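# Place the desk's blue carton onto the wall shelf

## Task

Take the blue carton from the desk and set it on the wall shelf. To free up space you may slide other cartons along the shelf or move them onto the top of the low shelf. The task counts as done only if, at the end: every carton sits either on the wall shelf or on top of the low shelf, no carton rests on another carton, all cartons are still, and the robot holds nothing and touches nothing movable. The robot must not tip over or be left leaning.

## Robot and tools

ROBOT. A Hello Robot Stretch 4 with a single arm: an omni-wheel base, a lift that rides up a mast, an arm that telescopes straight forward, a wrist with yaw, pitch and roll joints, and a two-finger gripper. It stands about 1.6 m tall, and the base's edge lies no more than 0.23 m from the base origin. It has four cameras: head_camera, head_left_camera, head_right_camera and wrist_camera. Something may occasionally nudge a loose object.

FRAMES. Base frame: origin on the floor under the base's centre, x forward, y to the left, z up. hand_pose is reported in this frame and marks a point between the open fingertips. With all wrist joints at 0 its axes line up with the base frame. The printed value may be somewhat off. The odometry frame is the base frame as it was when the scene began.

execute_actions(actions, cameras). actions is a list with zero or one action. An empty list only returns state and images. An action holds "base", "joints" or both, and optionally "pace" and "contact_limits". Alternatively it holds only "end_of_arm". All its motions begin together and may finish at different times, and no action runs past 15 s.
- base: one object with exactly one key. Each is a relative offset from the base's position in the most recent state report. translate_m drives straight, in metres, forward positive, from -2 to 2. strafe_m slides sideways, in metres, left positive, from -2 to 2. rotate_rad turns in place, in radians, counter-clockwise seen from above positive, from -3.2 to 3.2.
- joints: one object keyed by joint name. Every value is an absolute target, not an offset. The tolerance for "done" is in brackets.
  lift_m: 0 to 1.2 m (±0.004).
  arm_m: extension, 0 to 0.55 m (±0.004).
  wrist_yaw_rad: -1.134 to 4.276 (±0.02). 0 points forward, positive is leftward, 3.14 is folded back, and above 3.4 the arm may get in the way.
  wrist_pitch_rad: -1.117 to 4.259 (±0.05). 0 is level and 1.57 points straight down.
  wrist_roll_rad: -1.117 to 4.259 (±0.02). At 0 the fingers are level with each other. Positive turns the gripper clockwise as seen from behind it.
  gripper_m: fingertip gap in metres, -0.038 to 0.141 (±0.004). Values below 0 press the fingers together.
  A joint target outside its range is clipped to the limit, and the result reports this. Any other bad value or unknown key rejects the whole call, and nothing moves.
- pace: "slow", "default", "fast" or "max"; "default" if omitted. The base moves at 0.1/0.3/0.4/0.6 m/s and turns at 1/2/3/4 rad/s. Once lift_m is above 0.2 at the start of a move, these speeds are reduced further, down to 0.3 m/s and 1 rad/s at lift_m 1.2.
- contact_limits: {"arm_m": n}, with n from 0 (gentlest) to 0.75 (firmest) and 0.5 if omitted. It sets how hard the arm may push before it halts.
- end_of_arm: "enable_torque" turns back on any wrist or gripper motor that has shut itself off.
A base or joint left out of an action may still be pushing toward its earlier target without the status lines showing it. If one call reports a stop, the remaining execute_actions, wait and finished_scene calls in that same reply are skipped.
cameras: a list of camera names or "all". If omitted or null you get every camera, and [] gives none. An unknown name rejects the call. The "pictures" line gives the order of the returned images.

wait(seconds): 0 to 10. Commands nothing and returns the same data as an empty action.
zoom_image(camera, region): region is [x0, y0, x1, y1] in pixels of that camera's latest full image, with the origin at the top-left, at most 504 by 504.
read_manual(section): returns only the licence texts ("licences") and moves nothing.
finished_scene(scene): pass the current scene's number. This ends the scene for good and reports whether the task succeeded, so call it only once everything is settled.

RESULT LINES. base_status and joint_status: "done" means target reached (for the base, the wheels turned the full amount even if they slipped). "off_target" means it rested short of the target and may still be pushing. "contact_stop_at_<key>" means it met resistance; that part goes slack and may sink or roll. "limit_stop_at_<name>" means a built-in limit stopped it. "time_out" is also possible. "torque_fault" means a wrist or gripper motor went limp; send enable_torque. After any stop, the old target is dropped. on_its_own lists uncommanded behaviour, and there "held at" is the held target, not the actual position. lidar_m: 12 distances in metres, one per 30-degree sector, starting straight ahead and going counter-clockwise (4th left, 7th behind, 10th right). "-" means nothing seen or closer than 0.25 m. It covers about 0.15 m up to robot height, so table tops register, but it can miss clear items and thin legs. wrist_depth_mm: a 7 by 7 grid of median depths, 100 to 2000 mm, read from the top left. base_odometry counts wheel rotation, and heading runs from -3.142 to 3.142, left positive. If turned_by_wheels and turned_by_imu differ by more than about 0.1 rad, there was a collision or a slip. base_tilt is in degrees, with forward and right positive, and carries a constant offset of up to 1.5. motor_effort is percent of maximum, positive toward higher joint values, with the peak in brackets. For the wheel motors wheel_0, wheel_1 and wheel_2, positive turns the base right. A load in a level gripper pushes wrist_pitch_rad's effort away from 0.

GRIPPING. Command a gap smaller than the carton's width. Squeezing tighter pulls the carton toward the wrist, and opening pushes it back out. Neither the reading nor "done" proves that you are holding it; at commanded values of 0 or more, look for a clear change in gripper_m effort. If the fingertips snag on a surface, raise the lift.

AVOID. Tipping: do not drive or turn carrying more than 1 kg with arm_m above 0.2, especially at fast paces. Avoid prolonged pushing or pulling, particularly with the gripper high. A lean beyond 6 degrees causes limit_stop_at_tilt. A level gripper carrying more than about 2 kg, or pressing the gripper against things, causes torque faults. limit_stop_at_own_body can occur when the wrist is pitched up (below -0.2) and rolled (below -0.4 or above 4). To unfold at the start, send lift_m 0.4 with wrist_yaw_rad 0. Move cartons gently: no drops, slams, hard hits or stacking. Finish with the gripper open and clear of everything, and with all cartons at rest.

Each tool is called after "Emit:" as name([rows], argument=value, ...), one row to a line, values as JSON.

## Session

Emit:
execute_actions(actions=[])

Scene clock: 0.00 s.
base_odometry: x=+0.000 y=+0.000 heading=+0.000 (m, m, rad; odometry frame)
turned_by_wheels: +0.000 (rad since the last result)
turned_by_imu: +0.000 (rad since the last result)
base_tilt: forward=+1.3 right=-0.3 (deg)
lidar_m: 1.50 1.36 1.32 1.42 2.34 2.26 2.68 2.07 1.99 2.09 1.47 1.42
base_status: not commanded
joint_positions: lift_m=+0.249 arm_m=-0.001 wrist_yaw_rad=+3.214 wrist_pitch_rad=+0.004 wrist_roll_rad=-0.015 gripper_m=+0.057
joint_status: not commanded
motor_effort: lift_m=+19 arm_m=-1 wrist_yaw_rad=-2 wrist_pitch_rad=-6 wrist_roll_rad=-2 gripper_m=-4 wheel_0=+0 wheel_1=+0 wheel_2=+0 (%)
hand_pose: x=-0.1239 y=+0.0664 z=+0.4263 quat_wxyz=(-0.036, -0.002, -0.008, +0.999) (m; base frame)
wrist_depth_mm: - 133 189 - - - - / - 109 132 - - - - / - 115 136 - - - 1983 / 133 132 193 - - - - / 216 - - - - - - / 1255 1537 191 1661 196 1661 1661 / 931 976 1138 132 1098 1078 1118
pictures: head_camera, head_left_camera, head_right_camera, wrist_camera
Images, in order (width x height): head_camera 420x560, head_left_camera 420x672, head_right_camera 420x672, wrist_camera 616x392.

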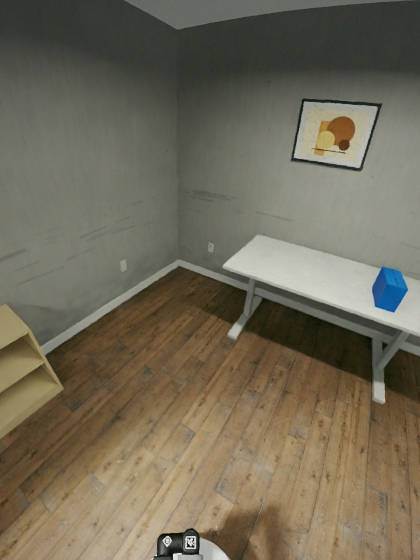

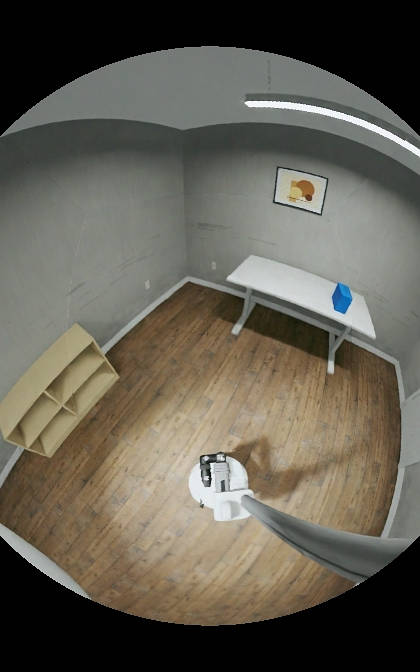

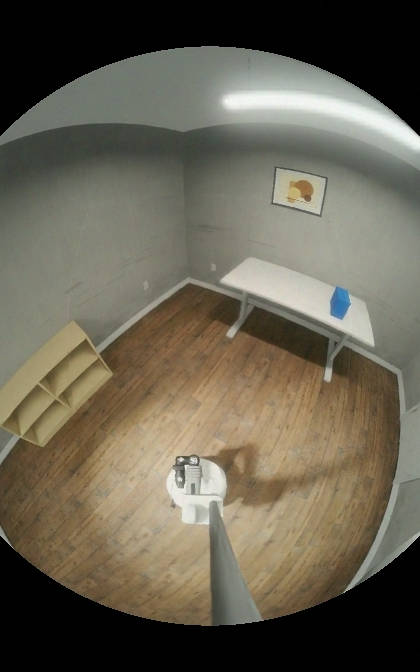

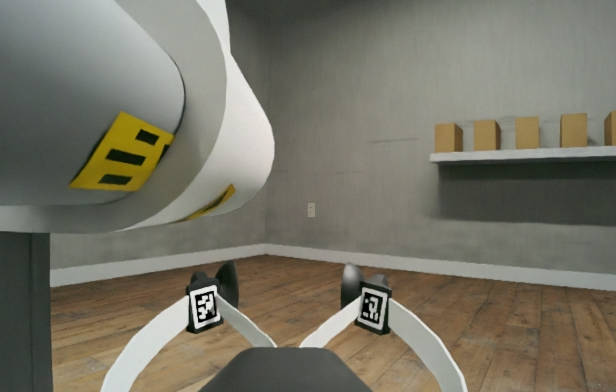

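Emit:
execute_actions([
  {"base":{"rotate_rad":2.6},"joints":{"lift_m":0.65,"wrist_yaw_rad":0,"gripper_m":0.0}},
], cameras=["head_camera","wrist_camera"])

Emit:
execute_actions([
  {"base":{"translate_m":1.2}},
], cameras=["head_camera","wrist_camera"])

Scene clock: 6.60 s.
base_odometry: x=+0.000 y=+0.000 heading=+2.600 (m, m, rad; odometry frame)
turned_by_wheels: +2.600 (rad since the last result)
turned_by_imu: +2.555 (rad since the last result)
base_tilt: forward=+1.3 right=-0.2 (deg)
lidar_m: 2.27 2.64 2.09 2.01 2.07 1.48 1.43 1.50 1.79 1.32 1.37 2.34
base_status: done
joint_positions: lift_m=+0.650 arm_m=-0.001 wrist_yaw_rad=+0.000 wrist_pitch_rad=+0.004 wrist_roll_rad=-0.015 gripper_m=+0.000
joint_status: all done
motor_effort: lift_m=+22(20) arm_m=-1(1) wrist_yaw_rad=-3(9) wrist_pitch_rad=-6(7) wrist_roll_rad=+0(1) gripper_m=-8(7) wheel_0=+1(8) wheel_1=+1(5) wheel_2=+1(7) (%)
hand_pose: x=+0.4587 y=-0.0873 z=+0.8269 quat_wxyz=(+1.000, -0.007, +0.002, +0.000) (m; base frame)
wrist_depth_mm: - - - - - - - / - - - - - - - / - - - - - - - / - - - - - - - / - - - - - - - / - - 183 191 - - - / 1921 1756 1921 131 1863 - -
pictures: head_camera, wrist_camera
Images, in order (width x height): head_camera 420x560, wrist_camera 616x392.

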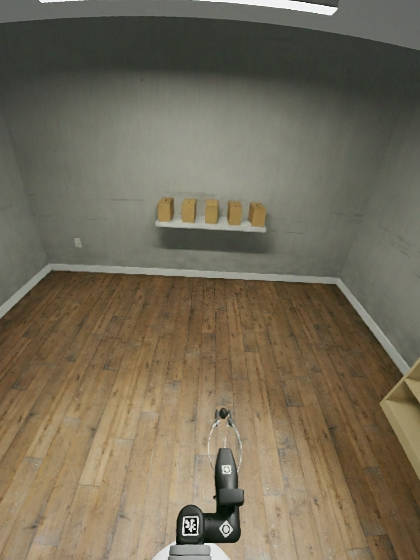

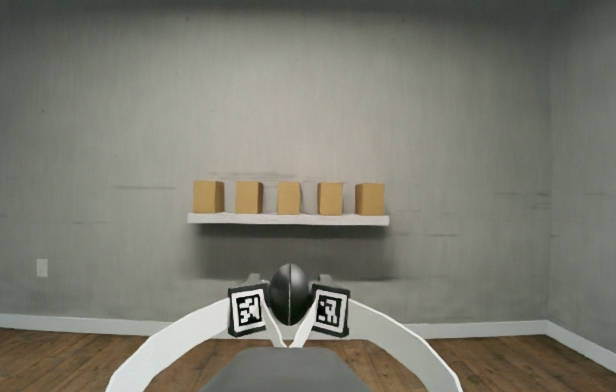

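Scene clock: 12.07 s.
base_odometry: x=-1.028 y=+0.618 heading=+2.601 (m, m, rad; odometry frame)
turned_by_wheels: +0.000 (rad since the last result)
turned_by_imu: -0.004 (rad since the last result)
base_tilt: forward=+1.3 right=-0.3 (deg)
lidar_m: 1.07 1.13 1.95 1.93 2.06 2.85 3.49 1.90 1.42 1.39 1.86 1.11
base_status: done
joint_positions: lift_m=+0.650 arm_m=-0.001 wrist_yaw_rad=+0.000 wrist_pitch_rad=+0.004 wrist_roll_rad=-0.015 gripper_m=+0.000
joint_status: not commanded
motor_effort: lift_m=+20(22) arm_m=-1(1) wrist_yaw_rad=-2(3) wrist_pitch_rad=-5(5) wrist_roll_rad=-1(1) gripper_m=-7(9) wheel_0=+2(5) wheel_1=+2(6) wheel_2=+0(11) (%)
hand_pose: x=+0.4586 y=-0.0874 z=+0.8270 quat_wxyz=(+1.000, -0.007, +0.002, +0.000) (m; base frame)
wrist_depth_mm: 1078 1098 1098 1098 1118 1118 1138 / 1078 1078 1098 1118 1138 1118 1138 / 1078 1098 1098 1098 1118 1118 1138 / 1078 866 917 854 854 866 1160 / 1078 866 854 854 878 1118 1138 / 1078 1098 183 191 1138 1118 1160 / 1078 1078 1078 132 1118 1138 1138
pictures: head_camera, wrist_camera
Images, in order (width x height): head_camera 420x560, wrist_camera 616x392.

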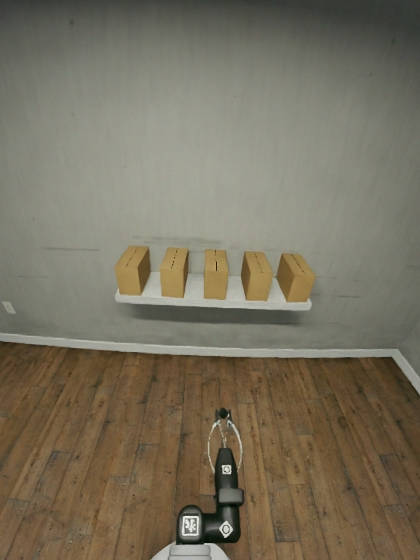

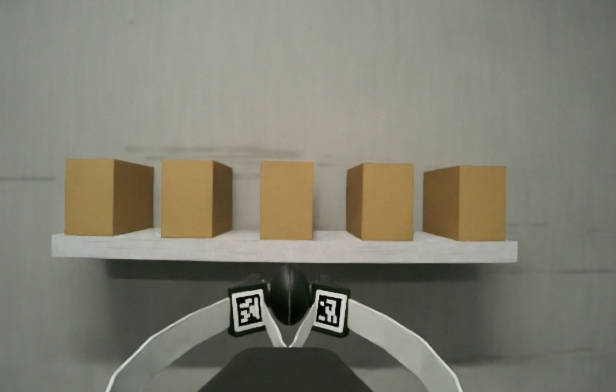

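Emit:
execute_actions([
  {"base":{"strafe_m":-0.113},"joints":{"lift_m":0.68,"arm_m":0.3}},
], cameras=[])

Emit:
execute_actions([
  {"base":{"translate_m":0.27}},
], cameras=["head_camera","wrist_camera"])

Scene clock: 20.20 s.
base_odometry: x=-0.970 y=+0.715 heading=+2.600 (m, m, rad; odometry frame)
turned_by_wheels: +0.000 (rad since the last result)
turned_by_imu: +0.002 (rad since the last result)
base_tilt: forward=+1.4 right=-0.3 (deg)
lidar_m: 1.05 1.13 1.94 2.04 2.19 3.02 3.49 1.76 1.31 1.30 1.71 1.10
base_status: done
joint_positions: lift_m=+0.680 arm_m=+0.299 wrist_yaw_rad=+0.000 wrist_pitch_rad=+0.003 wrist_roll_rad=-0.015 gripper_m=+0.000
joint_status: all done
motor_effort: lift_m=+21(27) arm_m=+5(5) wrist_yaw_rad=-2(1) wrist_pitch_rad=-7(5) wrist_roll_rad=+1(1) gripper_m=-9(8) wheel_0=-1(10) wheel_1=+0(7) wheel_2=+0(2) (%)
hand_pose: x=+0.7587 y=-0.0874 z=+0.8570 quat_wxyz=(+1.000, -0.007, +0.002, +0.000) (m; base frame)
wrist_depth_mm: 798 798 798 809 820 820 831 / 778 798 809 809 809 820 820 / 788 798 798 820 809 820 820 / 539 654 549 798 559 569 820 / 539 580 549 668 559 564 831 / 535 539 183 191 554 559 831 / 788 788 798 131 809 820 831
pictures: none
No camera images: the call's "cameras" was empty. Leave "cameras" out to get every camera's image.

Scene clock: 22.57 s.
base_odometry: x=-1.202 y=+0.854 heading=+2.601 (m, m, rad; odometry frame)
turned_by_wheels: +0.000 (rad since the last result)
turned_by_imu: +0.000 (rad since the last result)
base_tilt: forward=+1.3 right=-0.2 (deg)
lidar_m: 0.80 0.84 1.56 2.07 2.15 3.01 3.80 1.78 1.39 1.65 1.47 0.84
base_status: done
joint_positions: lift_m=+0.680 arm_m=+0.299 wrist_yaw_rad=+0.000 wrist_pitch_rad=+0.003 wrist_roll_rad=-0.015 gripper_m=+0.000
joint_status: not commanded
motor_effort: lift_m=+21(21) arm_m=+4(4) wrist_yaw_rad=-2(3) wrist_pitch_rad=-6(7) wrist_roll_rad=-1(1) gripper_m=-7(7) wheel_0=+1(3) wheel_1=+1(5) wheel_2=+1(11) (%)
hand_pose: x=+0.7587 y=-0.0874 z=+0.8570 quat_wxyz=(+1.000, -0.007, +0.002, +0.000) (m; base frame)
wrist_depth_mm: 525 530 530 539 544 544 554 / 525 525 535 539 544 549 554 / 424 279 359 539 287 291 549 / 382 279 300 535 286 290 392 / 384 279 301 539 287 289 389 / 325 279 183 191 286 290 377 / 274 273 276 132 279 287 289
pictures: head_camera, wrist_camera
Images, in order (width x height): head_camera 420x560, wrist_camera 616x392.

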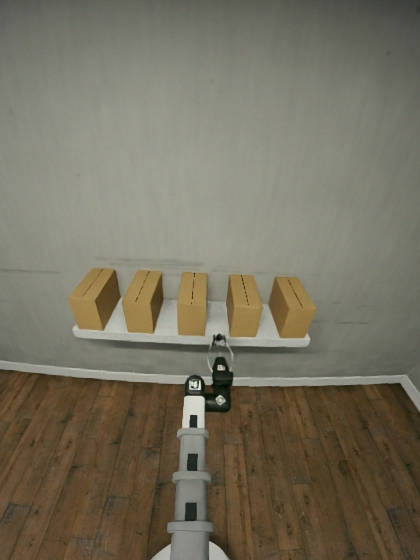

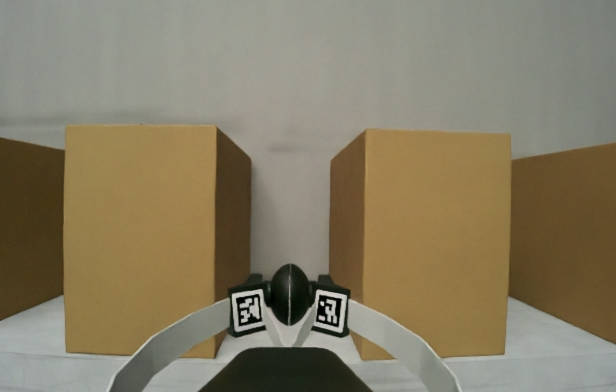

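Emit:
execute_actions([
  {"joints":{"arm_m":0.47},"pace":"slow"},
], cameras=[])

Emit:
execute_actions([
  {"joints":{"gripper_m":0.13}},
], cameras=["head_camera"])

Emit:
execute_actions([
  {"base":{"strafe_m":0.04},"pace":"slow"},
], cameras=[])

Emit:
execute_actions([
  {"base":{"strafe_m":-0.08},"pace":"slow"},
], cameras=["head_camera","wrist_camera"])

Scene clock: 31.53 s.
base_odometry: x=-1.202 y=+0.854 heading=+2.601 (m, m, rad; odometry frame)
turned_by_wheels: +0.000 (rad since the last result)
turned_by_imu: +0.002 (rad since the last result)
base_tilt: forward=+1.3 right=-0.3 (deg)
lidar_m: 0.80 0.84 1.56 2.05 2.18 3.01 3.78 1.79 1.39 1.64 1.51 0.82
base_status: not commanded
joint_positions: lift_m=+0.680 arm_m=+0.469 wrist_yaw_rad=+0.000 wrist_pitch_rad=+0.003 wrist_roll_rad=-0.015 gripper_m=+0.000
joint_status: all done
motor_effort: lift_m=+21(21) arm_m=+4(5) wrist_yaw_rad=-2(3) wrist_pitch_rad=-6(5) wrist_roll_rad=-2(0) gripper_m=-9(8) wheel_0=+1(1) wheel_1=+2(1) wheel_2=+0(0) (%)
hand_pose: x=+0.9286 y=-0.0874 z=+0.8570 quat_wxyz=(+1.000, -0.007, +0.002, +0.000) (m; base frame)
wrist_depth_mm: 112 362 366 368 373 373 377 / 111 124 366 368 368 116 - / 112 125 285 368 206 116 - / 111 126 289 368 205 116 - / 112 127 289 368 203 116 - / 112 126 183 191 172 116 - / 111 116 246 132 164 116 -
pictures: none
No camera images: the call's "cameras" was empty. Leave "cameras" out to get every camera's image.

Scene clock: 33.73 s.
base_odometry: x=-1.202 y=+0.854 heading=+2.601 (m, m, rad; odometry frame)
turned_by_wheels: +0.000 (rad since the last result)
turned_by_imu: +0.001 (rad since the last result)
base_tilt: forward=+1.3 right=-0.2 (deg)
lidar_m: 0.80 0.83 1.54 2.05 2.16 3.02 3.79 1.79 1.38 1.65 1.48 0.83
base_status: not commanded
joint_positions: lift_m=+0.680 arm_m=+0.469 wrist_yaw_rad=+0.000 wrist_pitch_rad=+0.003 wrist_roll_rad=-0.015 gripper_m=+0.130
joint_status: all done
motor_effort: lift_m=+21(21) arm_m=+4(4) wrist_yaw_rad=-2(1) wrist_pitch_rad=-5(4) wrist_roll_rad=+0(1) gripper_m=+0(7) wheel_0=+1(1) wheel_1=+2(2) wheel_2=+0(0) (%)
hand_pose: x=+0.9286 y=-0.0874 z=+0.8570 quat_wxyz=(+1.000, -0.007, +0.002, +0.000) (m; base frame)
wrist_depth_mm: 359 362 366 370 370 375 379 / 168 362 366 368 370 375 268 / 161 225 366 368 370 198 157 / 162 227 366 366 320 198 157 / 162 213 366 370 317 196 156 / 161 190 334 368 212 193 154 / 160 226 290 132 278 181 -
pictures: head_camera
Images, in order (width x height): head_camera 420x560.

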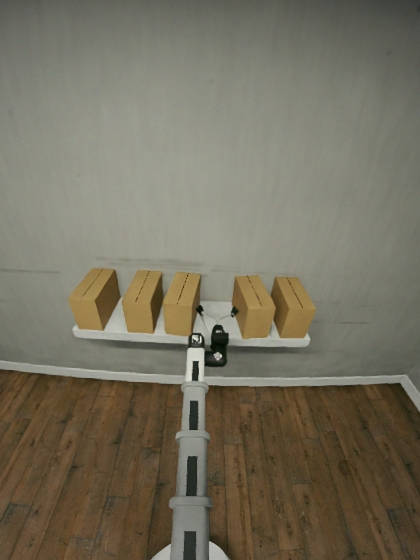

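Scene clock: 35.20 s.
base_odometry: x=-1.222 y=+0.820 heading=+2.601 (m, m, rad; odometry frame)
turned_by_wheels: +0.000 (rad since the last result)
turned_by_imu: +0.000 (rad since the last result)
base_tilt: forward=+1.3 right=-0.3 (deg)
lidar_m: 0.79 0.83 1.52 2.00 2.12 2.94 3.79 1.83 1.43 1.69 1.48 0.83
base_status: done
joint_positions: lift_m=+0.680 arm_m=+0.469 wrist_yaw_rad=+0.000 wrist_pitch_rad=+0.003 wrist_roll_rad=-0.015 gripper_m=+0.130
joint_status: not commanded
motor_effort: lift_m=+21(21) arm_m=+4(4) wrist_yaw_rad=-1(1) wrist_pitch_rad=-6(5) wrist_roll_rad=-2(1) gripper_m=-2(2) wheel_0=-3(7) wheel_1=+1(8) wheel_2=+0(1) (%)
hand_pose: x=+0.9286 y=-0.0875 z=+0.8570 quat_wxyz=(+1.000, -0.007, +0.002, +0.000) (m; base frame)
wrist_depth_mm: 359 362 366 368 373 377 377 / 171 364 364 370 373 377 379 / 164 225 366 368 370 259 202 / 165 227 366 370 370 259 201 / 165 213 364 368 368 258 200 / 164 191 322 368 213 242 198 / 163 225 291 131 289 237 -
pictures: none
No camera images: the call's "cameras" was empty. Leave "cameras" out to get every camera's image.

Scene clock: 37.13 s.
base_odometry: x=-1.181 y=+0.889 heading=+2.601 (m, m, rad; odometry frame)
turned_by_wheels: +0.000 (rad since the last result)
turned_by_imu: +0.001 (rad since the last result)
base_tilt: forward=+1.3 right=-0.3 (deg)
lidar_m: 0.80 0.84 1.55 2.09 2.22 3.09 3.80 1.70 1.35 1.61 1.47 0.82
base_status: done
joint_positions: lift_m=+0.680 arm_m=+0.469 wrist_yaw_rad=+0.000 wrist_pitch_rad=+0.003 wrist_roll_rad=-0.015 gripper_m=+0.130
joint_status: not commanded
motor_effort: lift_m=+21(21) arm_m=+4(4) wrist_yaw_rad=-3(4) wrist_pitch_rad=-7(5) wrist_roll_rad=-2(2) gripper_m=-1(1) wheel_0=+0(7) wheel_1=-2(6) wheel_2=-1(0) (%)
hand_pose: x=+0.9287 y=-0.0873 z=+0.8570 quat_wxyz=(+1.000, -0.007, +0.002, +0.000) (m; base frame)
wrist_depth_mm: 357 359 364 368 370 373 377 / 359 362 364 366 370 375 375 / 260 362 366 366 368 198 159 / 262 362 364 368 314 198 158 / 260 338 364 368 312 198 158 / 259 195 364 366 212 195 156 / 247 266 290 132 277 182 -
pictures: head_camera, wrist_camera
Images, in order (width x height): head_camera 420x560, wrist_camera 616x392.

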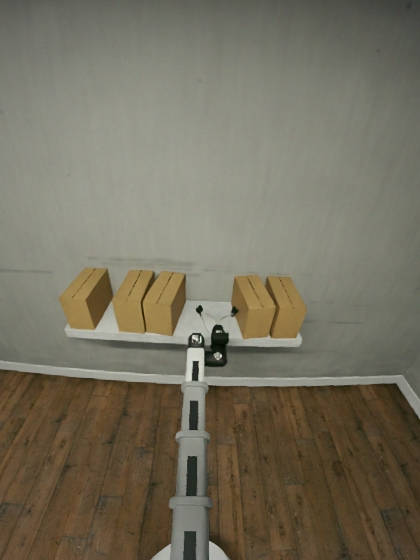

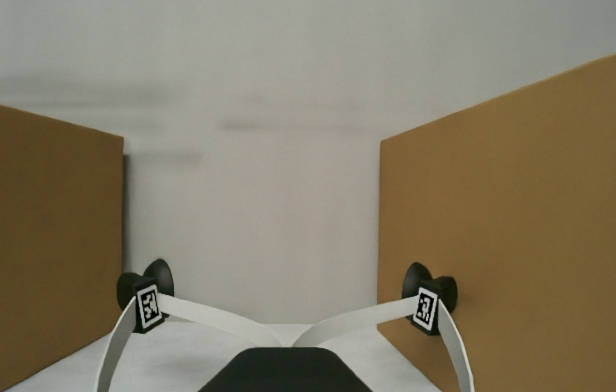

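Enough room.

Emit:
execute_actions([
  {"base":{"translate_m":-2},"joints":{"arm_m":0,"gripper_m":0.141},"pace":"fast"},
], cameras=[])

Emit:
execute_actions([
  {"base":{"rotate_rad":-3.19}},
], cameras=["head_camera","wrist_camera"])

Scene clock: 53.13 s.
base_odometry: x=+0.533 y=-0.142 heading=+2.600 (m, m, rad; odometry frame)
turned_by_wheels: +0.000 (rad since the last result)
turned_by_imu: +0.011 (rad since the last result)
base_tilt: forward=+1.3 right=-0.2 (deg)
lidar_m: 2.79 2.99 2.26 2.14 1.29 0.93 0.90 0.92 1.61 1.17 1.21 1.72
base_status: done
joint_positions: lift_m=+0.680 arm_m=+0.001 wrist_yaw_rad=+0.000 wrist_pitch_rad=+0.004 wrist_roll_rad=-0.015 gripper_m=+0.141
joint_status: all done
motor_effort: lift_m=+21(21) arm_m=-4(6) wrist_yaw_rad=-2(4) wrist_pitch_rad=-6(6) wrist_roll_rad=+0(1) gripper_m=-1(0) wheel_0=+1(5) wheel_1=-1(7) wheel_2=-2(15) (%)
hand_pose: x=+0.4601 y=-0.0875 z=+0.8570 quat_wxyz=(+1.000, -0.007, +0.002, +0.000) (m; base frame)
wrist_depth_mm: - - - - - - - / - - - - - - - / - - - - - - - / - - - - - - - / - - - - - - - / - 205 - - - - - / 1983 1921 - 131 - 1983 1863
pictures: none
No camera images: the call's "cameras" was empty. Leave "cameras" out to get every camera's image.

Scene clock: 56.00 s.
base_odometry: x=+0.533 y=-0.141 heading=-0.590 (m, m, rad; odometry frame)
turned_by_wheels: -3.190 (rad since the last result)
turned_by_imu: -3.132 (rad since the last result)
base_tilt: forward=+1.4 right=-0.3 (deg)
lidar_m: 0.87 0.92 1.63 1.16 1.20 1.65 3.06 3.16 2.26 2.13 1.34 0.93
base_status: done
joint_positions: lift_m=+0.680 arm_m=+0.001 wrist_yaw_rad=+0.000 wrist_pitch_rad=+0.004 wrist_roll_rad=-0.015 gripper_m=+0.141
joint_status: not commanded
motor_effort: lift_m=+21(21) arm_m=-4(4) wrist_yaw_rad=-2(3) wrist_pitch_rad=-5(6) wrist_roll_rad=-1(0) gripper_m=-2(1) wheel_0=-1(6) wheel_1=+1(8) wheel_2=+1(7) (%)
hand_pose: x=+0.4601 y=-0.0874 z=+0.8570 quat_wxyz=(+1.000, -0.007, +0.002, +0.000) (m; base frame)
wrist_depth_mm: 1397 1430 1464 1499 1464 1537 1537 / 1366 1430 1430 1430 1499 1537 1576 / 1397 1430 1430 1464 1464 1499 1537 / 1397 1430 1430 1464 1499 1499 1537 / 1366 1205 1255 1308 1098 831 1537 / 723 204 699 715 683 707 1537 / 1366 1397 1430 131 1464 1537 1537
pictures: head_camera, wrist_camera
Images, in order (width x height): head_camera 420x560, wrist_camera 616x392.

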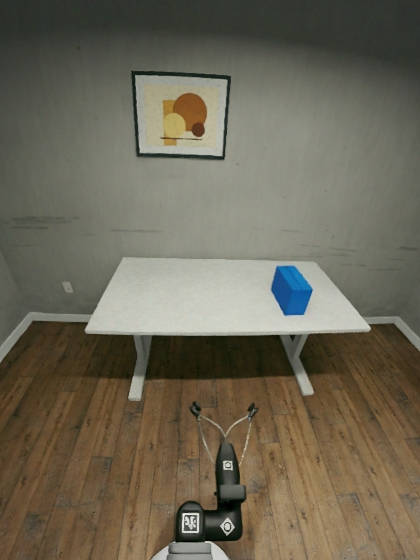

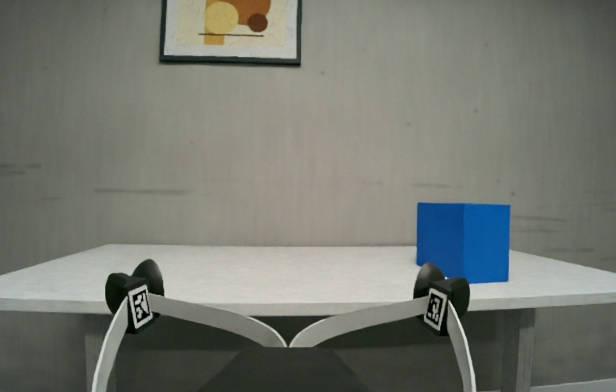

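Emit:
execute_actions([
  {"base":{"strafe_m":-0.44},"joints":{"lift_m":0.64,"arm_m":0.45}},
], cameras=["head_camera","wrist_camera"])

Scene clock: 61.57 s.
base_odometry: x=+0.289 y=-0.507 heading=-0.590 (m, m, rad; odometry frame)
turned_by_wheels: +0.000 (rad since the last result)
turned_by_imu: +0.003 (rad since the last result)
base_tilt: forward=+1.3 right=-0.3 (deg)
lidar_m: 0.88 0.93 1.27 1.60 1.66 2.81 3.07 2.51 1.82 1.69 1.78 0.96
base_status: done
joint_positions: lift_m=+0.640 arm_m=+0.449 wrist_yaw_rad=+0.000 wrist_pitch_rad=+0.004 wrist_roll_rad=-0.015 gripper_m=+0.141
joint_status: all done
motor_effort: lift_m=+17(19) arm_m=+4(5) wrist_yaw_rad=-2(3) wrist_pitch_rad=-7(6) wrist_roll_rad=-1(2) gripper_m=-2(1) wheel_0=-1(8) wheel_1=+1(5) wheel_2=+0(0) (%)
hand_pose: x=+0.9087 y=-0.0874 z=+0.8173 quat_wxyz=(+1.000, -0.007, +0.002, +0.000) (m; base frame)
wrist_depth_mm: 976 976 1008 1025 1042 1078 1078 / 976 991 1008 1025 1042 1060 1078 / 991 991 1008 1025 1042 1060 1078 / 976 991 1008 357 1060 1060 1098 / 878 931 809 355 1025 1060 1098 / 455 204 349 353 362 445 492 / 319 312 340 131 338 322 340
pictures: head_camera, wrist_camera
Images, in order (width x height): head_camera 420x560, wrist_camera 616x392.

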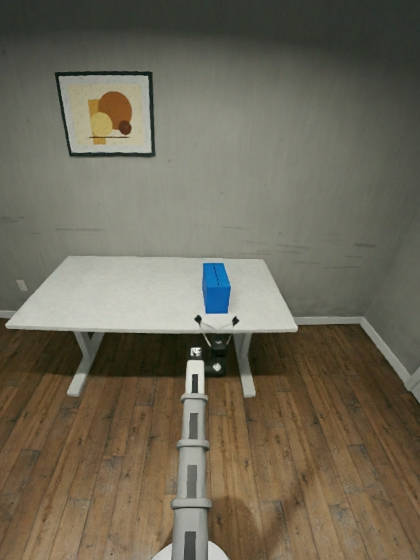

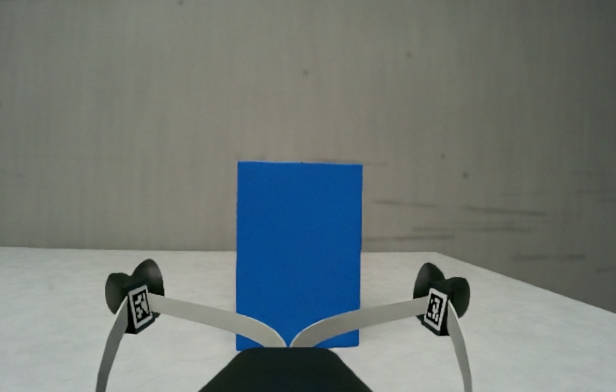

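Emit:
execute_actions([
  {"base":{"strafe_m":-0.01}},
], cameras=[])

Emit:
execute_actions([
  {"base":{"translate_m":0.185},"pace":"slow"},
], cameras=["wrist_camera"])

Emit:
execute_actions([
  {"joints":{"gripper_m":0.04}},
], cameras=[])

Emit:
execute_actions([
  {"joints":{"lift_m":0.76},"pace":"slow"},
], cameras=["head_camera","wrist_camera"])

Scene clock: 68.77 s.
base_odometry: x=+0.283 y=-0.516 heading=-0.590 (m, m, rad; odometry frame)
turned_by_wheels: +0.000 (rad since the last result)
turned_by_imu: +0.001 (rad since the last result)
base_tilt: forward=+1.3 right=-0.3 (deg)
lidar_m: 0.90 0.93 1.26 1.60 1.67 2.82 3.07 2.50 1.80 1.68 1.75 0.96
base_status: done
joint_positions: lift_m=+0.640 arm_m=+0.449 wrist_yaw_rad=+0.000 wrist_pitch_rad=+0.004 wrist_roll_rad=-0.015 gripper_m=+0.141
joint_status: not commanded
motor_effort: lift_m=+17(17) arm_m=+4(5) wrist_yaw_rad=-2(3) wrist_pitch_rad=-5(5) wrist_roll_rad=-1(1) gripper_m=-1(2) wheel_0=-1(6) wheel_1=+0(7) wheel_2=+0(0) (%)
hand_pose: x=+0.9087 y=-0.0874 z=+0.8173 quat_wxyz=(+1.000, -0.007, +0.002, +0.000) (m; base frame)
wrist_depth_mm: 976 991 1008 1042 1042 1060 1078 / 976 1008 1008 1042 1060 1078 1078 / 960 991 1008 1025 1042 1060 1078 / 976 991 991 359 1042 1060 1098 / 878 931 691 357 1042 1060 1078 / 452 205 351 357 413 445 492 / 319 312 340 131 336 322 340
pictures: none
No camera images: the call's "cameras" was empty. Leave "cameras" out to get every camera's image.

Scene clock: 71.90 s.
base_odometry: x=+0.437 y=-0.618 heading=-0.590 (m, m, rad; odometry frame)
turned_by_wheels: +0.000 (rad since the last result)
turned_by_imu: +0.000 (rad since the last result)
base_tilt: forward=+1.3 right=-0.3 (deg)
lidar_m: 0.73 0.73 1.04 1.66 1.66 2.28 3.27 2.46 1.77 1.66 1.76 0.76
base_status: done
joint_positions: lift_m=+0.640 arm_m=+0.449 wrist_yaw_rad=+0.000 wrist_pitch_rad=+0.004 wrist_roll_rad=-0.015 gripper_m=+0.141
joint_status: not commanded
motor_effort: lift_m=+17(17) arm_m=+4(4) wrist_yaw_rad=-2(2) wrist_pitch_rad=-6(6) wrist_roll_rad=-1(1) gripper_m=+0(1) wheel_0=+1(5) wheel_1=+1(4) wheel_2=-2(6) (%)
hand_pose: x=+0.9087 y=-0.0874 z=+0.8173 quat_wxyz=(+1.000, -0.007, +0.002, +0.000) (m; base frame)
wrist_depth_mm: 798 820 831 842 866 866 904 / 798 809 831 842 866 878 904 / 798 809 186 191 854 878 891 / 798 809 185 190 195 878 904 / 798 798 185 190 195 878 904 / 455 203 184 189 193 449 488 / 319 312 183 131 195 322 340
pictures: wrist_camera
Images, in order (width x height): wrist_camera 616x392.

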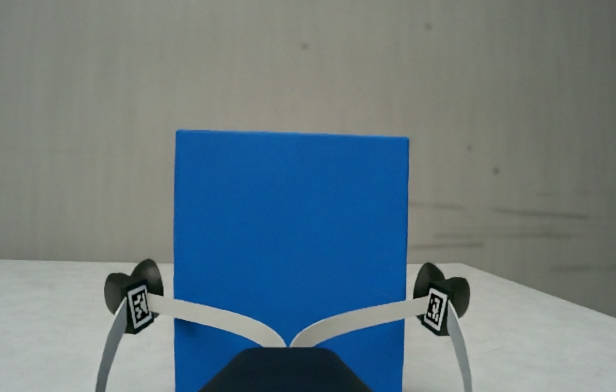

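Scene clock: 73.90 s.
base_odometry: x=+0.437 y=-0.618 heading=-0.590 (m, m, rad; odometry frame)
turned_by_wheels: +0.000 (rad since the last result)
turned_by_imu: +0.001 (rad since the last result)
base_tilt: forward=+1.3 right=-0.3 (deg)
lidar_m: 0.73 0.73 1.01 1.66 1.66 2.29 3.25 2.47 1.82 1.65 1.75 0.75
base_status: not commanded
joint_positions: lift_m=+0.640 arm_m=+0.449 wrist_yaw_rad=+0.000 wrist_pitch_rad=+0.004 wrist_roll_rad=-0.015 gripper_m=+0.041
joint_status: all done
motor_effort: lift_m=+17(17) arm_m=+4(4) wrist_yaw_rad=-2(2) wrist_pitch_rad=-6(4) wrist_roll_rad=+0(3) gripper_m=-42(40) wheel_0=+0(0) wheel_1=+1(1) wheel_2=-2(2) (%)
hand_pose: x=+0.9087 y=-0.0874 z=+0.8173 quat_wxyz=(+1.000, -0.007, +0.002, +0.000) (m; base frame)
wrist_depth_mm: 798 809 831 842 866 878 891 / 809 820 831 842 866 878 891 / 798 809 167 169 172 878 904 / 798 809 167 169 172 878 891 / 798 798 167 169 172 878 891 / 452 169 167 169 172 404 484 / 281 309 165 168 171 301 338
pictures: none
No camera images: the call's "cameras" was empty. Leave "cameras" out to get every camera's image.

Scene clock: 75.73 s.
base_odometry: x=+0.437 y=-0.618 heading=-0.590 (m, m, rad; odometry frame)
turned_by_wheels: +0.000 (rad since the last result)
turned_by_imu: +0.001 (rad since the last result)
base_tilt: forward=+1.4 right=-0.3 (deg)
lidar_m: 0.71 0.74 1.02 1.65 1.66 2.28 3.27 2.48 1.80 1.66 1.76 0.77
base_status: not commanded
joint_positions: lift_m=+0.760 arm_m=+0.449 wrist_yaw_rad=+0.000 wrist_pitch_rad=+0.005 wrist_roll_rad=-0.015 gripper_m=+0.041
joint_status: all done
motor_effort: lift_m=+22(24) arm_m=+4(4) wrist_yaw_rad=-2(2) wrist_pitch_rad=-10(11) wrist_roll_rad=+1(2) gripper_m=-41(43) wheel_0=+0(0) wheel_1=+2(2) wheel_2=-2(2) (%)
hand_pose: x=+0.9087 y=-0.0874 z=+0.9365 quat_wxyz=(+1.000, -0.007, +0.003, +0.000) (m; base frame)
wrist_depth_mm: 809 809 831 831 854 866 904 / 798 820 820 842 854 878 891 / 798 809 169 171 174 866 891 / 798 820 168 171 174 866 891 / 798 820 167 170 173 878 891 / 798 168 167 169 172 878 904 / 500 554 165 168 171 544 904
pictures: head_camera, wrist_camera
Images, in order (width x height): head_camera 420x560, wrist_camera 616x392.

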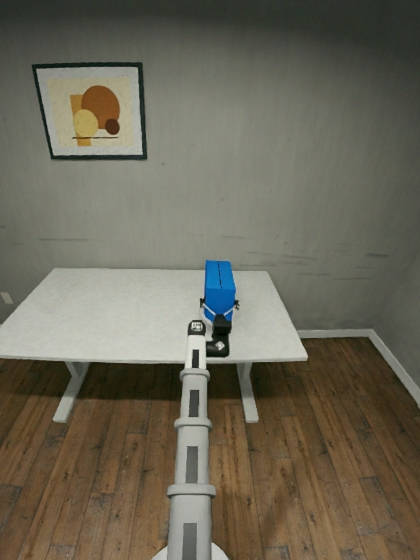

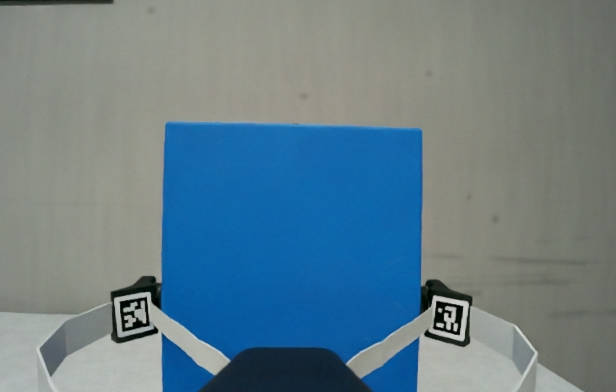

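Emit:
execute_actions([
  {"base":{"translate_m":-2},"joints":{"arm_m":0.05}},
], cameras=[])

Emit:
execute_actions([
  {"base":{"rotate_rad":-3.17},"pace":"slow"},
], cameras=[])

Emit:
execute_actions([
  {"base":{"strafe_m":-0.41}},
], cameras=["head_camera","wrist_camera"])

Scene clock: 89.97 s.
base_odometry: x=-1.225 y=+0.494 heading=-0.590 (m, m, rad; odometry frame)
turned_by_wheels: +0.000 (rad since the last result)
turned_by_imu: +0.012 (rad since the last result)
base_tilt: forward=+1.4 right=-0.3 (deg)
lidar_m: 0.45 2.80 1.67 1.64 1.80 1.01 0.98 1.26 1.74 1.71 1.77 0.46
base_status: done
joint_positions: lift_m=+0.760 arm_m=+0.051 wrist_yaw_rad=+0.000 wrist_pitch_rad=+0.005 wrist_roll_rad=-0.015 gripper_m=+0.041
joint_status: all done
motor_effort: lift_m=+21(22) arm_m=-4(3) wrist_yaw_rad=-2(3) wrist_pitch_rad=-12(13) wrist_roll_rad=-1(1) gripper_m=-41(41) wheel_0=-1(4) wheel_1=-1(5) wheel_2=+0(12) (%)
hand_pose: x=+0.5101 y=-0.0875 z=+0.9364 quat_wxyz=(+1.000, -0.007, +0.003, +0.000) (m; base frame)
wrist_depth_mm: - - - - - - - / - - - - - - - / - - 169 172 175 - - / - - 168 171 173 - - / - - 167 170 173 - - / - 168 167 169 172 - - / 1863 - 165 167 171 - -
pictures: none
No camera images: the call's "cameras" was empty. Leave "cameras" out to get every camera's image.

Scene clock: 94.43 s.
base_odometry: x=-1.225 y=+0.494 heading=+2.524 (m, m, rad; odometry frame)
turned_by_wheels: -3.169 (rad since the last result)
turned_by_imu: -3.111 (rad since the last result)
base_tilt: forward=+1.3 right=-0.3 (deg)
lidar_m: 0.44 0.99 1.67 1.73 1.77 2.42 3.53 2.81 1.67 1.62 1.84 0.45
base_status: done
joint_positions: lift_m=+0.760 arm_m=+0.051 wrist_yaw_rad=+0.000 wrist_pitch_rad=+0.005 wrist_roll_rad=-0.015 gripper_m=+0.041
joint_status: not commanded
motor_effort: lift_m=+22(22) arm_m=-4(4) wrist_yaw_rad=-1(4) wrist_pitch_rad=-10(10) wrist_roll_rad=+0(0) gripper_m=-42(41) wheel_0=+2(2) wheel_1=+2(4) wheel_2=+3(6) (%)
hand_pose: x=+0.5101 y=-0.0875 z=+0.9364 quat_wxyz=(+1.000, -0.008, +0.003, +0.000) (m; base frame)
wrist_depth_mm: 904 917 946 960 991 1025 1042 / 904 931 960 976 976 1025 1042 / 917 917 169 172 175 1008 1042 / 904 917 168 170 173 1008 1042 / 904 683 167 170 172 788 778 / 904 168 167 170 172 750 759 / 904 917 165 167 171 1008 1060
pictures: none
No camera images: the call's "cameras" was empty. Leave "cameras" out to get every camera's image.

Scene clock: 97.13 s.
base_odometry: x=-0.988 y=+0.828 heading=+2.524 (m, m, rad; odometry frame)
turned_by_wheels: +0.000 (rad since the last result)
turned_by_imu: +0.001 (rad since the last result)
base_tilt: forward=+1.3 right=-0.3 (deg)
lidar_m: 0.43 1.02 1.71 2.13 2.22 2.94 3.52 1.77 1.25 1.24 1.62 0.48
base_status: done
joint_positions: lift_m=+0.760 arm_m=+0.051 wrist_yaw_rad=+0.000 wrist_pitch_rad=+0.005 wrist_roll_rad=-0.015 gripper_m=+0.041
joint_status: not commanded
motor_effort: lift_m=+21(22) arm_m=-4(4) wrist_yaw_rad=-2(3) wrist_pitch_rad=-12(12) wrist_roll_rad=-1(1) gripper_m=-42(40) wheel_0=-1(9) wheel_1=+0(7) wheel_2=+1(3) (%)
hand_pose: x=+0.5101 y=-0.0874 z=+0.9365 quat_wxyz=(+1.000, -0.008, +0.003, +0.000) (m; base frame)
wrist_depth_mm: 904 946 960 991 1025 1042 1060 / 931 931 960 976 1008 1042 1060 / 917 931 169 172 174 1025 1060 / 917 931 168 170 174 1025 1060 / 691 699 167 170 173 1025 1060 / 683 168 167 169 172 1025 1060 / 904 946 165 168 171 1042 1078
pictures: head_camera, wrist_camera
Images, in order (width x height): head_camera 420x560, wrist_camera 616x392.

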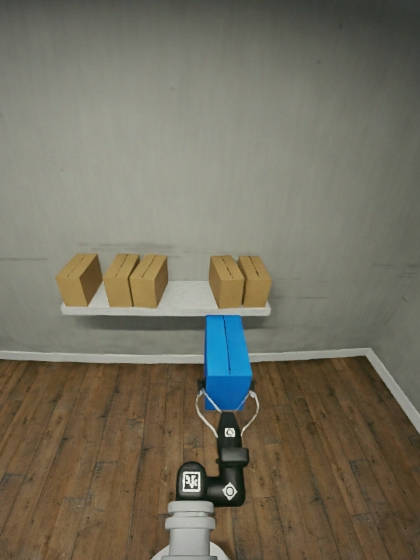

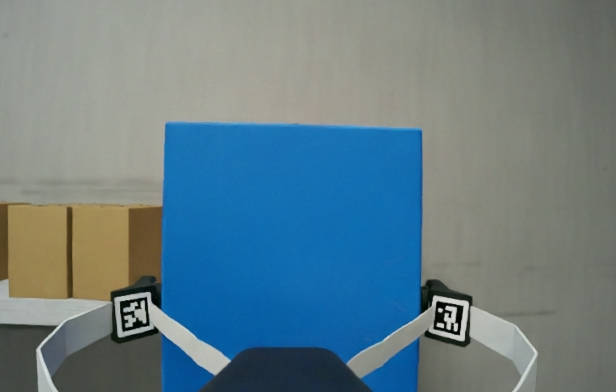

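Emit:
execute_actions([
  {"base":{"rotate_rad":0.07},"pace":"slow"},
], cameras=[])

Emit:
execute_actions([
  {"base":{"strafe_m":0.08},"joints":{"arm_m":0.3}},
], cameras=[])

Emit:
execute_actions([
  {"base":{"translate_m":0.1},"joints":{"lift_m":0.73},"pace":"slow"},
], cameras=["head_camera","wrist_camera"])

Scene clock: 113.27 s.
base_odometry: x=-0.988 y=+0.828 heading=+2.593 (m, m, rad; odometry frame)
turned_by_wheels: +0.070 (rad since the last result)
turned_by_imu: +0.069 (rad since the last result)
base_tilt: forward=+1.3 right=-0.3 (deg)
lidar_m: 0.44 1.04 1.84 2.11 2.26 3.15 3.55 1.65 1.24 1.56 1.64 0.46
base_status: done
joint_positions: lift_m=+0.760 arm_m=+0.051 wrist_yaw_rad=+0.000 wrist_pitch_rad=+0.005 wrist_roll_rad=-0.015 gripper_m=+0.041
joint_status: not commanded
motor_effort: lift_m=+20(21) arm_m=-4(4) wrist_yaw_rad=-2(3) wrist_pitch_rad=-11(12) wrist_roll_rad=+0(1) gripper_m=-42(41) wheel_0=-3(3) wheel_1=-1(5) wheel_2=-2(5) (%)
hand_pose: x=+0.5101 y=-0.0874 z=+0.9365 quat_wxyz=(+1.000, -0.008, +0.003, +0.000) (m; base frame)
wrist_depth_mm: 946 960 960 991 991 991 1008 / 960 960 960 960 976 976 991 / 946 960 169 172 175 991 991 / 960 946 169 171 174 991 1008 / 715 715 167 170 172 991 991 / 707 168 167 169 171 732 991 / 960 960 165 168 171 991 991
pictures: none
No camera images: the call's "cameras" was empty. Leave "cameras" out to get every camera's image.

Scene clock: 115.13 s.
base_odometry: x=-1.030 y=+0.760 heading=+2.594 (m, m, rad; odometry frame)
turned_by_wheels: +0.000 (rad since the last result)
turned_by_imu: +0.000 (rad since the last result)
base_tilt: forward=+1.3 right=-0.3 (deg)
lidar_m: 0.69 1.04 1.83 2.05 2.19 2.84 3.55 1.77 1.34 1.61 1.73 1.02
base_status: done
joint_positions: lift_m=+0.760 arm_m=+0.299 wrist_yaw_rad=+0.000 wrist_pitch_rad=+0.005 wrist_roll_rad=-0.015 gripper_m=+0.041
joint_status: all done
motor_effort: lift_m=+21(21) arm_m=+4(3) wrist_yaw_rad=-3(1) wrist_pitch_rad=-10(11) wrist_roll_rad=-1(2) gripper_m=-42(42) wheel_0=+1(7) wheel_1=+0(9) wheel_2=+0(2) (%)
hand_pose: x=+0.7587 y=-0.0874 z=+0.9365 quat_wxyz=(+1.000, -0.008, +0.003, +0.000) (m; base frame)
wrist_depth_mm: 715 723 723 732 732 741 750 / 715 715 723 732 732 741 741 / 715 723 169 172 174 741 750 / 715 715 168 170 173 741 741 / 466 469 168 170 173 484 484 / 466 168 167 169 172 477 488 / 459 466 165 168 170 480 480
pictures: none
No camera images: the call's "cameras" was empty. Leave "cameras" out to get every camera's image.

Scene clock: 117.40 s.
base_odometry: x=-1.115 y=+0.812 heading=+2.594 (m, m, rad; odometry frame)
turned_by_wheels: +0.000 (rad since the last result)
turned_by_imu: +0.000 (rad since the last result)
base_tilt: forward=+1.4 right=-0.3 (deg)
lidar_m: 0.68 0.95 1.72 2.05 2.17 3.04 3.32 1.78 1.35 1.65 1.60 0.91
base_status: done
joint_positions: lift_m=+0.730 arm_m=+0.299 wrist_yaw_rad=+0.000 wrist_pitch_rad=+0.005 wrist_roll_rad=-0.015 gripper_m=+0.041
joint_status: all done
motor_effort: lift_m=+16(19) arm_m=+4(4) wrist_yaw_rad=-2(3) wrist_pitch_rad=-10(11) wrist_roll_rad=-1(1) gripper_m=-42(40) wheel_0=+2(5) wheel_1=+2(3) wheel_2=-4(10) (%)
hand_pose: x=+0.7587 y=-0.0874 z=+0.9069 quat_wxyz=(+1.000, -0.008, +0.003, +0.000) (m; base frame)
wrist_depth_mm: 621 621 627 634 634 640 640 / 615 621 627 634 640 640 647 / 621 621 169 172 174 640 647 / 375 377 168 171 173 387 647 / 373 366 167 170 172 382 392 / 373 169 167 169 172 375 389 / 364 366 165 168 171 377 384
pictures: head_camera, wrist_camera
Images, in order (width x height): head_camera 420x560, wrist_camera 616x392.

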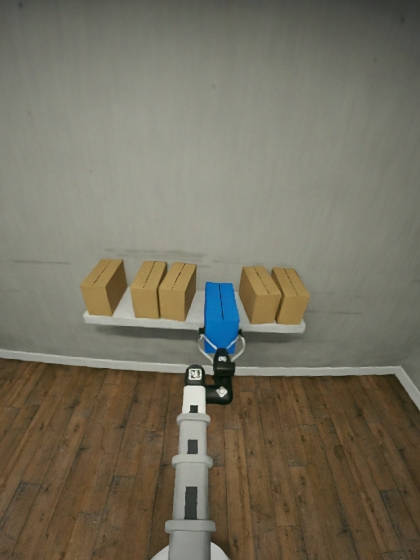

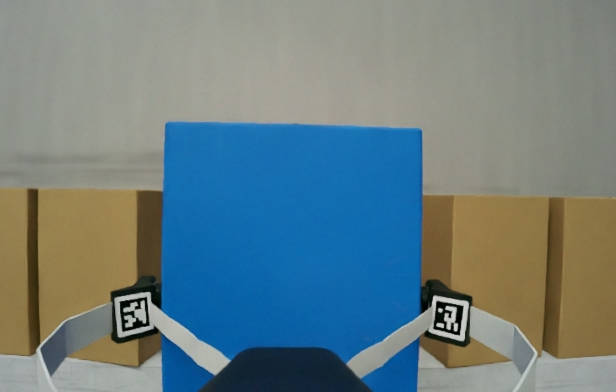

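Emit:
execute_actions([
  {"joints":{"arm_m":0.505},"pace":"slow"},
], cameras=[])

Emit:
execute_actions([
  {"joints":{"lift_m":0.704},"pace":"slow"},
], cameras=[])

Emit:
execute_actions([
  {"joints":{"gripper_m":0.141}},
], cameras=[])

Emit:
execute_actions([
  {"joints":{"arm_m":0.25}},
], cameras=["head_camera","wrist_camera"])

Scene clock: 128.47 s.
base_odometry: x=-1.115 y=+0.812 heading=+2.594 (m, m, rad; odometry frame)
turned_by_wheels: +0.000 (rad since the last result)
turned_by_imu: +0.002 (rad since the last result)
base_tilt: forward=+1.3 right=-0.3 (deg)
lidar_m: 0.89 0.94 1.69 2.04 2.19 3.03 3.30 1.78 1.35 1.65 1.60 0.93
base_status: not commanded
joint_positions: lift_m=+0.730 arm_m=+0.504 wrist_yaw_rad=+0.000 wrist_pitch_rad=+0.005 wrist_roll_rad=-0.015 gripper_m=+0.041
joint_status: all done
motor_effort: lift_m=+16(16) arm_m=+5(4) wrist_yaw_rad=-2(3) wrist_pitch_rad=-9(10) wrist_roll_rad=-1(1) gripper_m=-41(40) wheel_0=+2(2) wheel_1=+2(2) wheel_2=-3(4) (%)
hand_pose: x=+0.9636 y=-0.0874 z=+0.9069 quat_wxyz=(+1.000, -0.008, +0.003, +0.000) (m; base frame)
wrist_depth_mm: 418 418 421 427 427 433 433 / 418 418 424 427 430 433 436 / 421 418 169 172 174 433 433 / 224 310 168 171 173 319 233 / 214 277 168 170 172 283 222 / 203 168 167 169 171 240 220 / 193 273 165 168 170 263 216
pictures: none
No camera images: the call's "cameras" was empty. Leave "cameras" out to get every camera's image.

Scene clock: 129.47 s.
base_odometry: x=-1.115 y=+0.812 heading=+2.594 (m, m, rad; odometry frame)
turned_by_wheels: +0.000 (rad since the last result)
turned_by_imu: +0.000 (rad since the last result)
base_tilt: forward=+1.3 right=-0.3 (deg)
lidar_m: 0.89 0.95 1.71 2.06 2.17 3.01 3.29 1.78 1.37 1.65 1.58 0.92
base_status: not commanded
joint_positions: lift_m=+0.704 arm_m=+0.504 wrist_yaw_rad=+0.000 wrist_pitch_rad=+0.005 wrist_roll_rad=-0.015 gripper_m=+0.041
joint_status: all done
motor_effort: lift_m=+16(17) arm_m=+4(4) wrist_yaw_rad=-2(2) wrist_pitch_rad=-11(11) wrist_roll_rad=-1(2) gripper_m=-41(41) wheel_0=+2(2) wheel_1=+2(2) wheel_2=-4(4) (%)
hand_pose: x=+0.9636 y=-0.0874 z=+0.8810 quat_wxyz=(+1.000, -0.008, +0.002, +0.000) (m; base frame)
wrist_depth_mm: 418 418 424 427 430 430 436 / 415 421 424 427 430 433 433 / 415 418 168 170 173 433 436 / 213 276 167 170 172 285 223 / 213 277 167 169 172 285 222 / 203 168 167 169 171 239 220 / 193 273 166 168 171 263 216
pictures: none
No camera images: the call's "cameras" was empty. Leave "cameras" out to get every camera's image.

Scene clock: 131.47 s.
base_odometry: x=-1.115 y=+0.812 heading=+2.593 (m, m, rad; odometry frame)
turned_by_wheels: +0.000 (rad since the last result)
turned_by_imu: +0.004 (rad since the last result)
base_tilt: forward=+1.3 right=-0.3 (deg)
lidar_m: 0.89 0.94 1.71 2.04 2.18 3.01 3.66 1.78 1.36 1.66 1.62 0.93
base_status: not commanded
joint_positions: lift_m=+0.704 arm_m=+0.504 wrist_yaw_rad=-0.003 wrist_pitch_rad=+0.004 wrist_roll_rad=-0.015 gripper_m=+0.141
joint_status: all done
motor_effort: lift_m=+16(16) arm_m=+5(6) wrist_yaw_rad=+7(25) wrist_pitch_rad=-7(11) wrist_roll_rad=+0(0) gripper_m=-1(40) wheel_0=+4(10) wheel_1=+2(6) wheel_2=-6(8) (%)
hand_pose: x=+0.9631 y=-0.0884 z=+0.8812 quat_wxyz=(+1.000, -0.008, +0.002, -0.002) (m; base frame)
wrist_depth_mm: 418 421 424 427 433 433 439 / 418 421 424 430 433 436 436 / 418 421 178 180 430 433 436 / 211 271 178 179 180 289 226 / 211 257 178 179 180 287 225 / 210 186 178 179 180 246 223 / 208 271 178 134 180 267 221
pictures: none
No camera images: the call's "cameras" was empty. Leave "cameras" out to get every camera's image.

Scene clock: 133.33 s.
base_odometry: x=-1.115 y=+0.812 heading=+2.594 (m, m, rad; odometry frame)
turned_by_wheels: +0.000 (rad since the last result)
turned_by_imu: +0.001 (rad since the last result)
base_tilt: forward=+1.4 right=-0.3 (deg)
lidar_m: 0.90 0.94 1.71 2.06 2.21 3.05 3.65 1.78 1.34 1.65 1.59 0.92
base_status: not commanded
joint_positions: lift_m=+0.704 arm_m=+0.251 wrist_yaw_rad=+0.000 wrist_pitch_rad=+0.004 wrist_roll_rad=-0.015 gripper_m=+0.141
joint_status: all done
motor_effort: lift_m=+16(16) arm_m=-4(3) wrist_yaw_rad=-2(7) wrist_pitch_rad=-5(9) wrist_roll_rad=-1(2) gripper_m=-1(1) wheel_0=+2(4) wheel_1=+2(2) wheel_2=-4(7) (%)
hand_pose: x=+0.7101 y=-0.0874 z=+0.8814 quat_wxyz=(+1.000, -0.008, +0.002, +0.000) (m; base frame)
wrist_depth_mm: 668 676 676 683 683 683 691 / 668 668 683 683 683 691 691 / 668 668 676 676 683 691 691 / 418 418 508 430 585 436 436 / 418 418 512 433 535 430 433 / 418 204 430 433 421 430 433 / 415 415 418 131 424 427 430
pictures: head_camera, wrist_camera
Images, in order (width x height): head_camera 420x560, wrist_camera 616x392.

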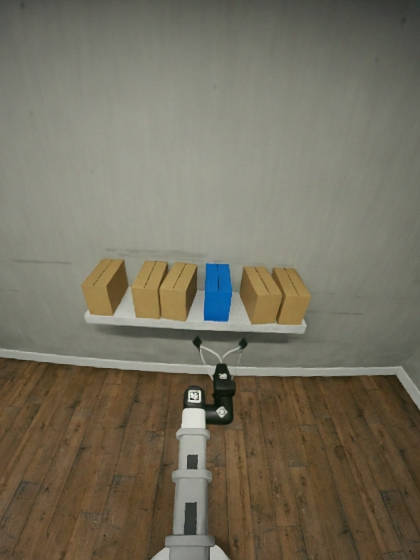

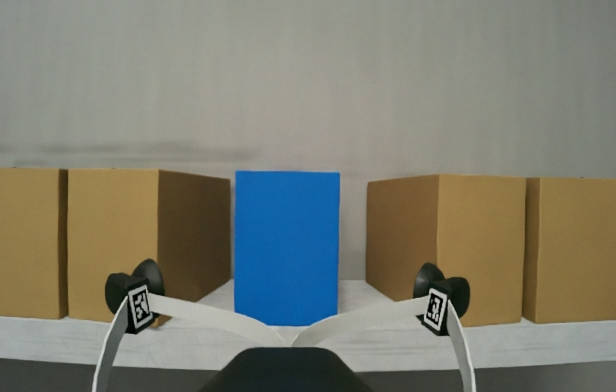

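Emit:
finished_scene(scene=1)

The scene is finished: the task was done.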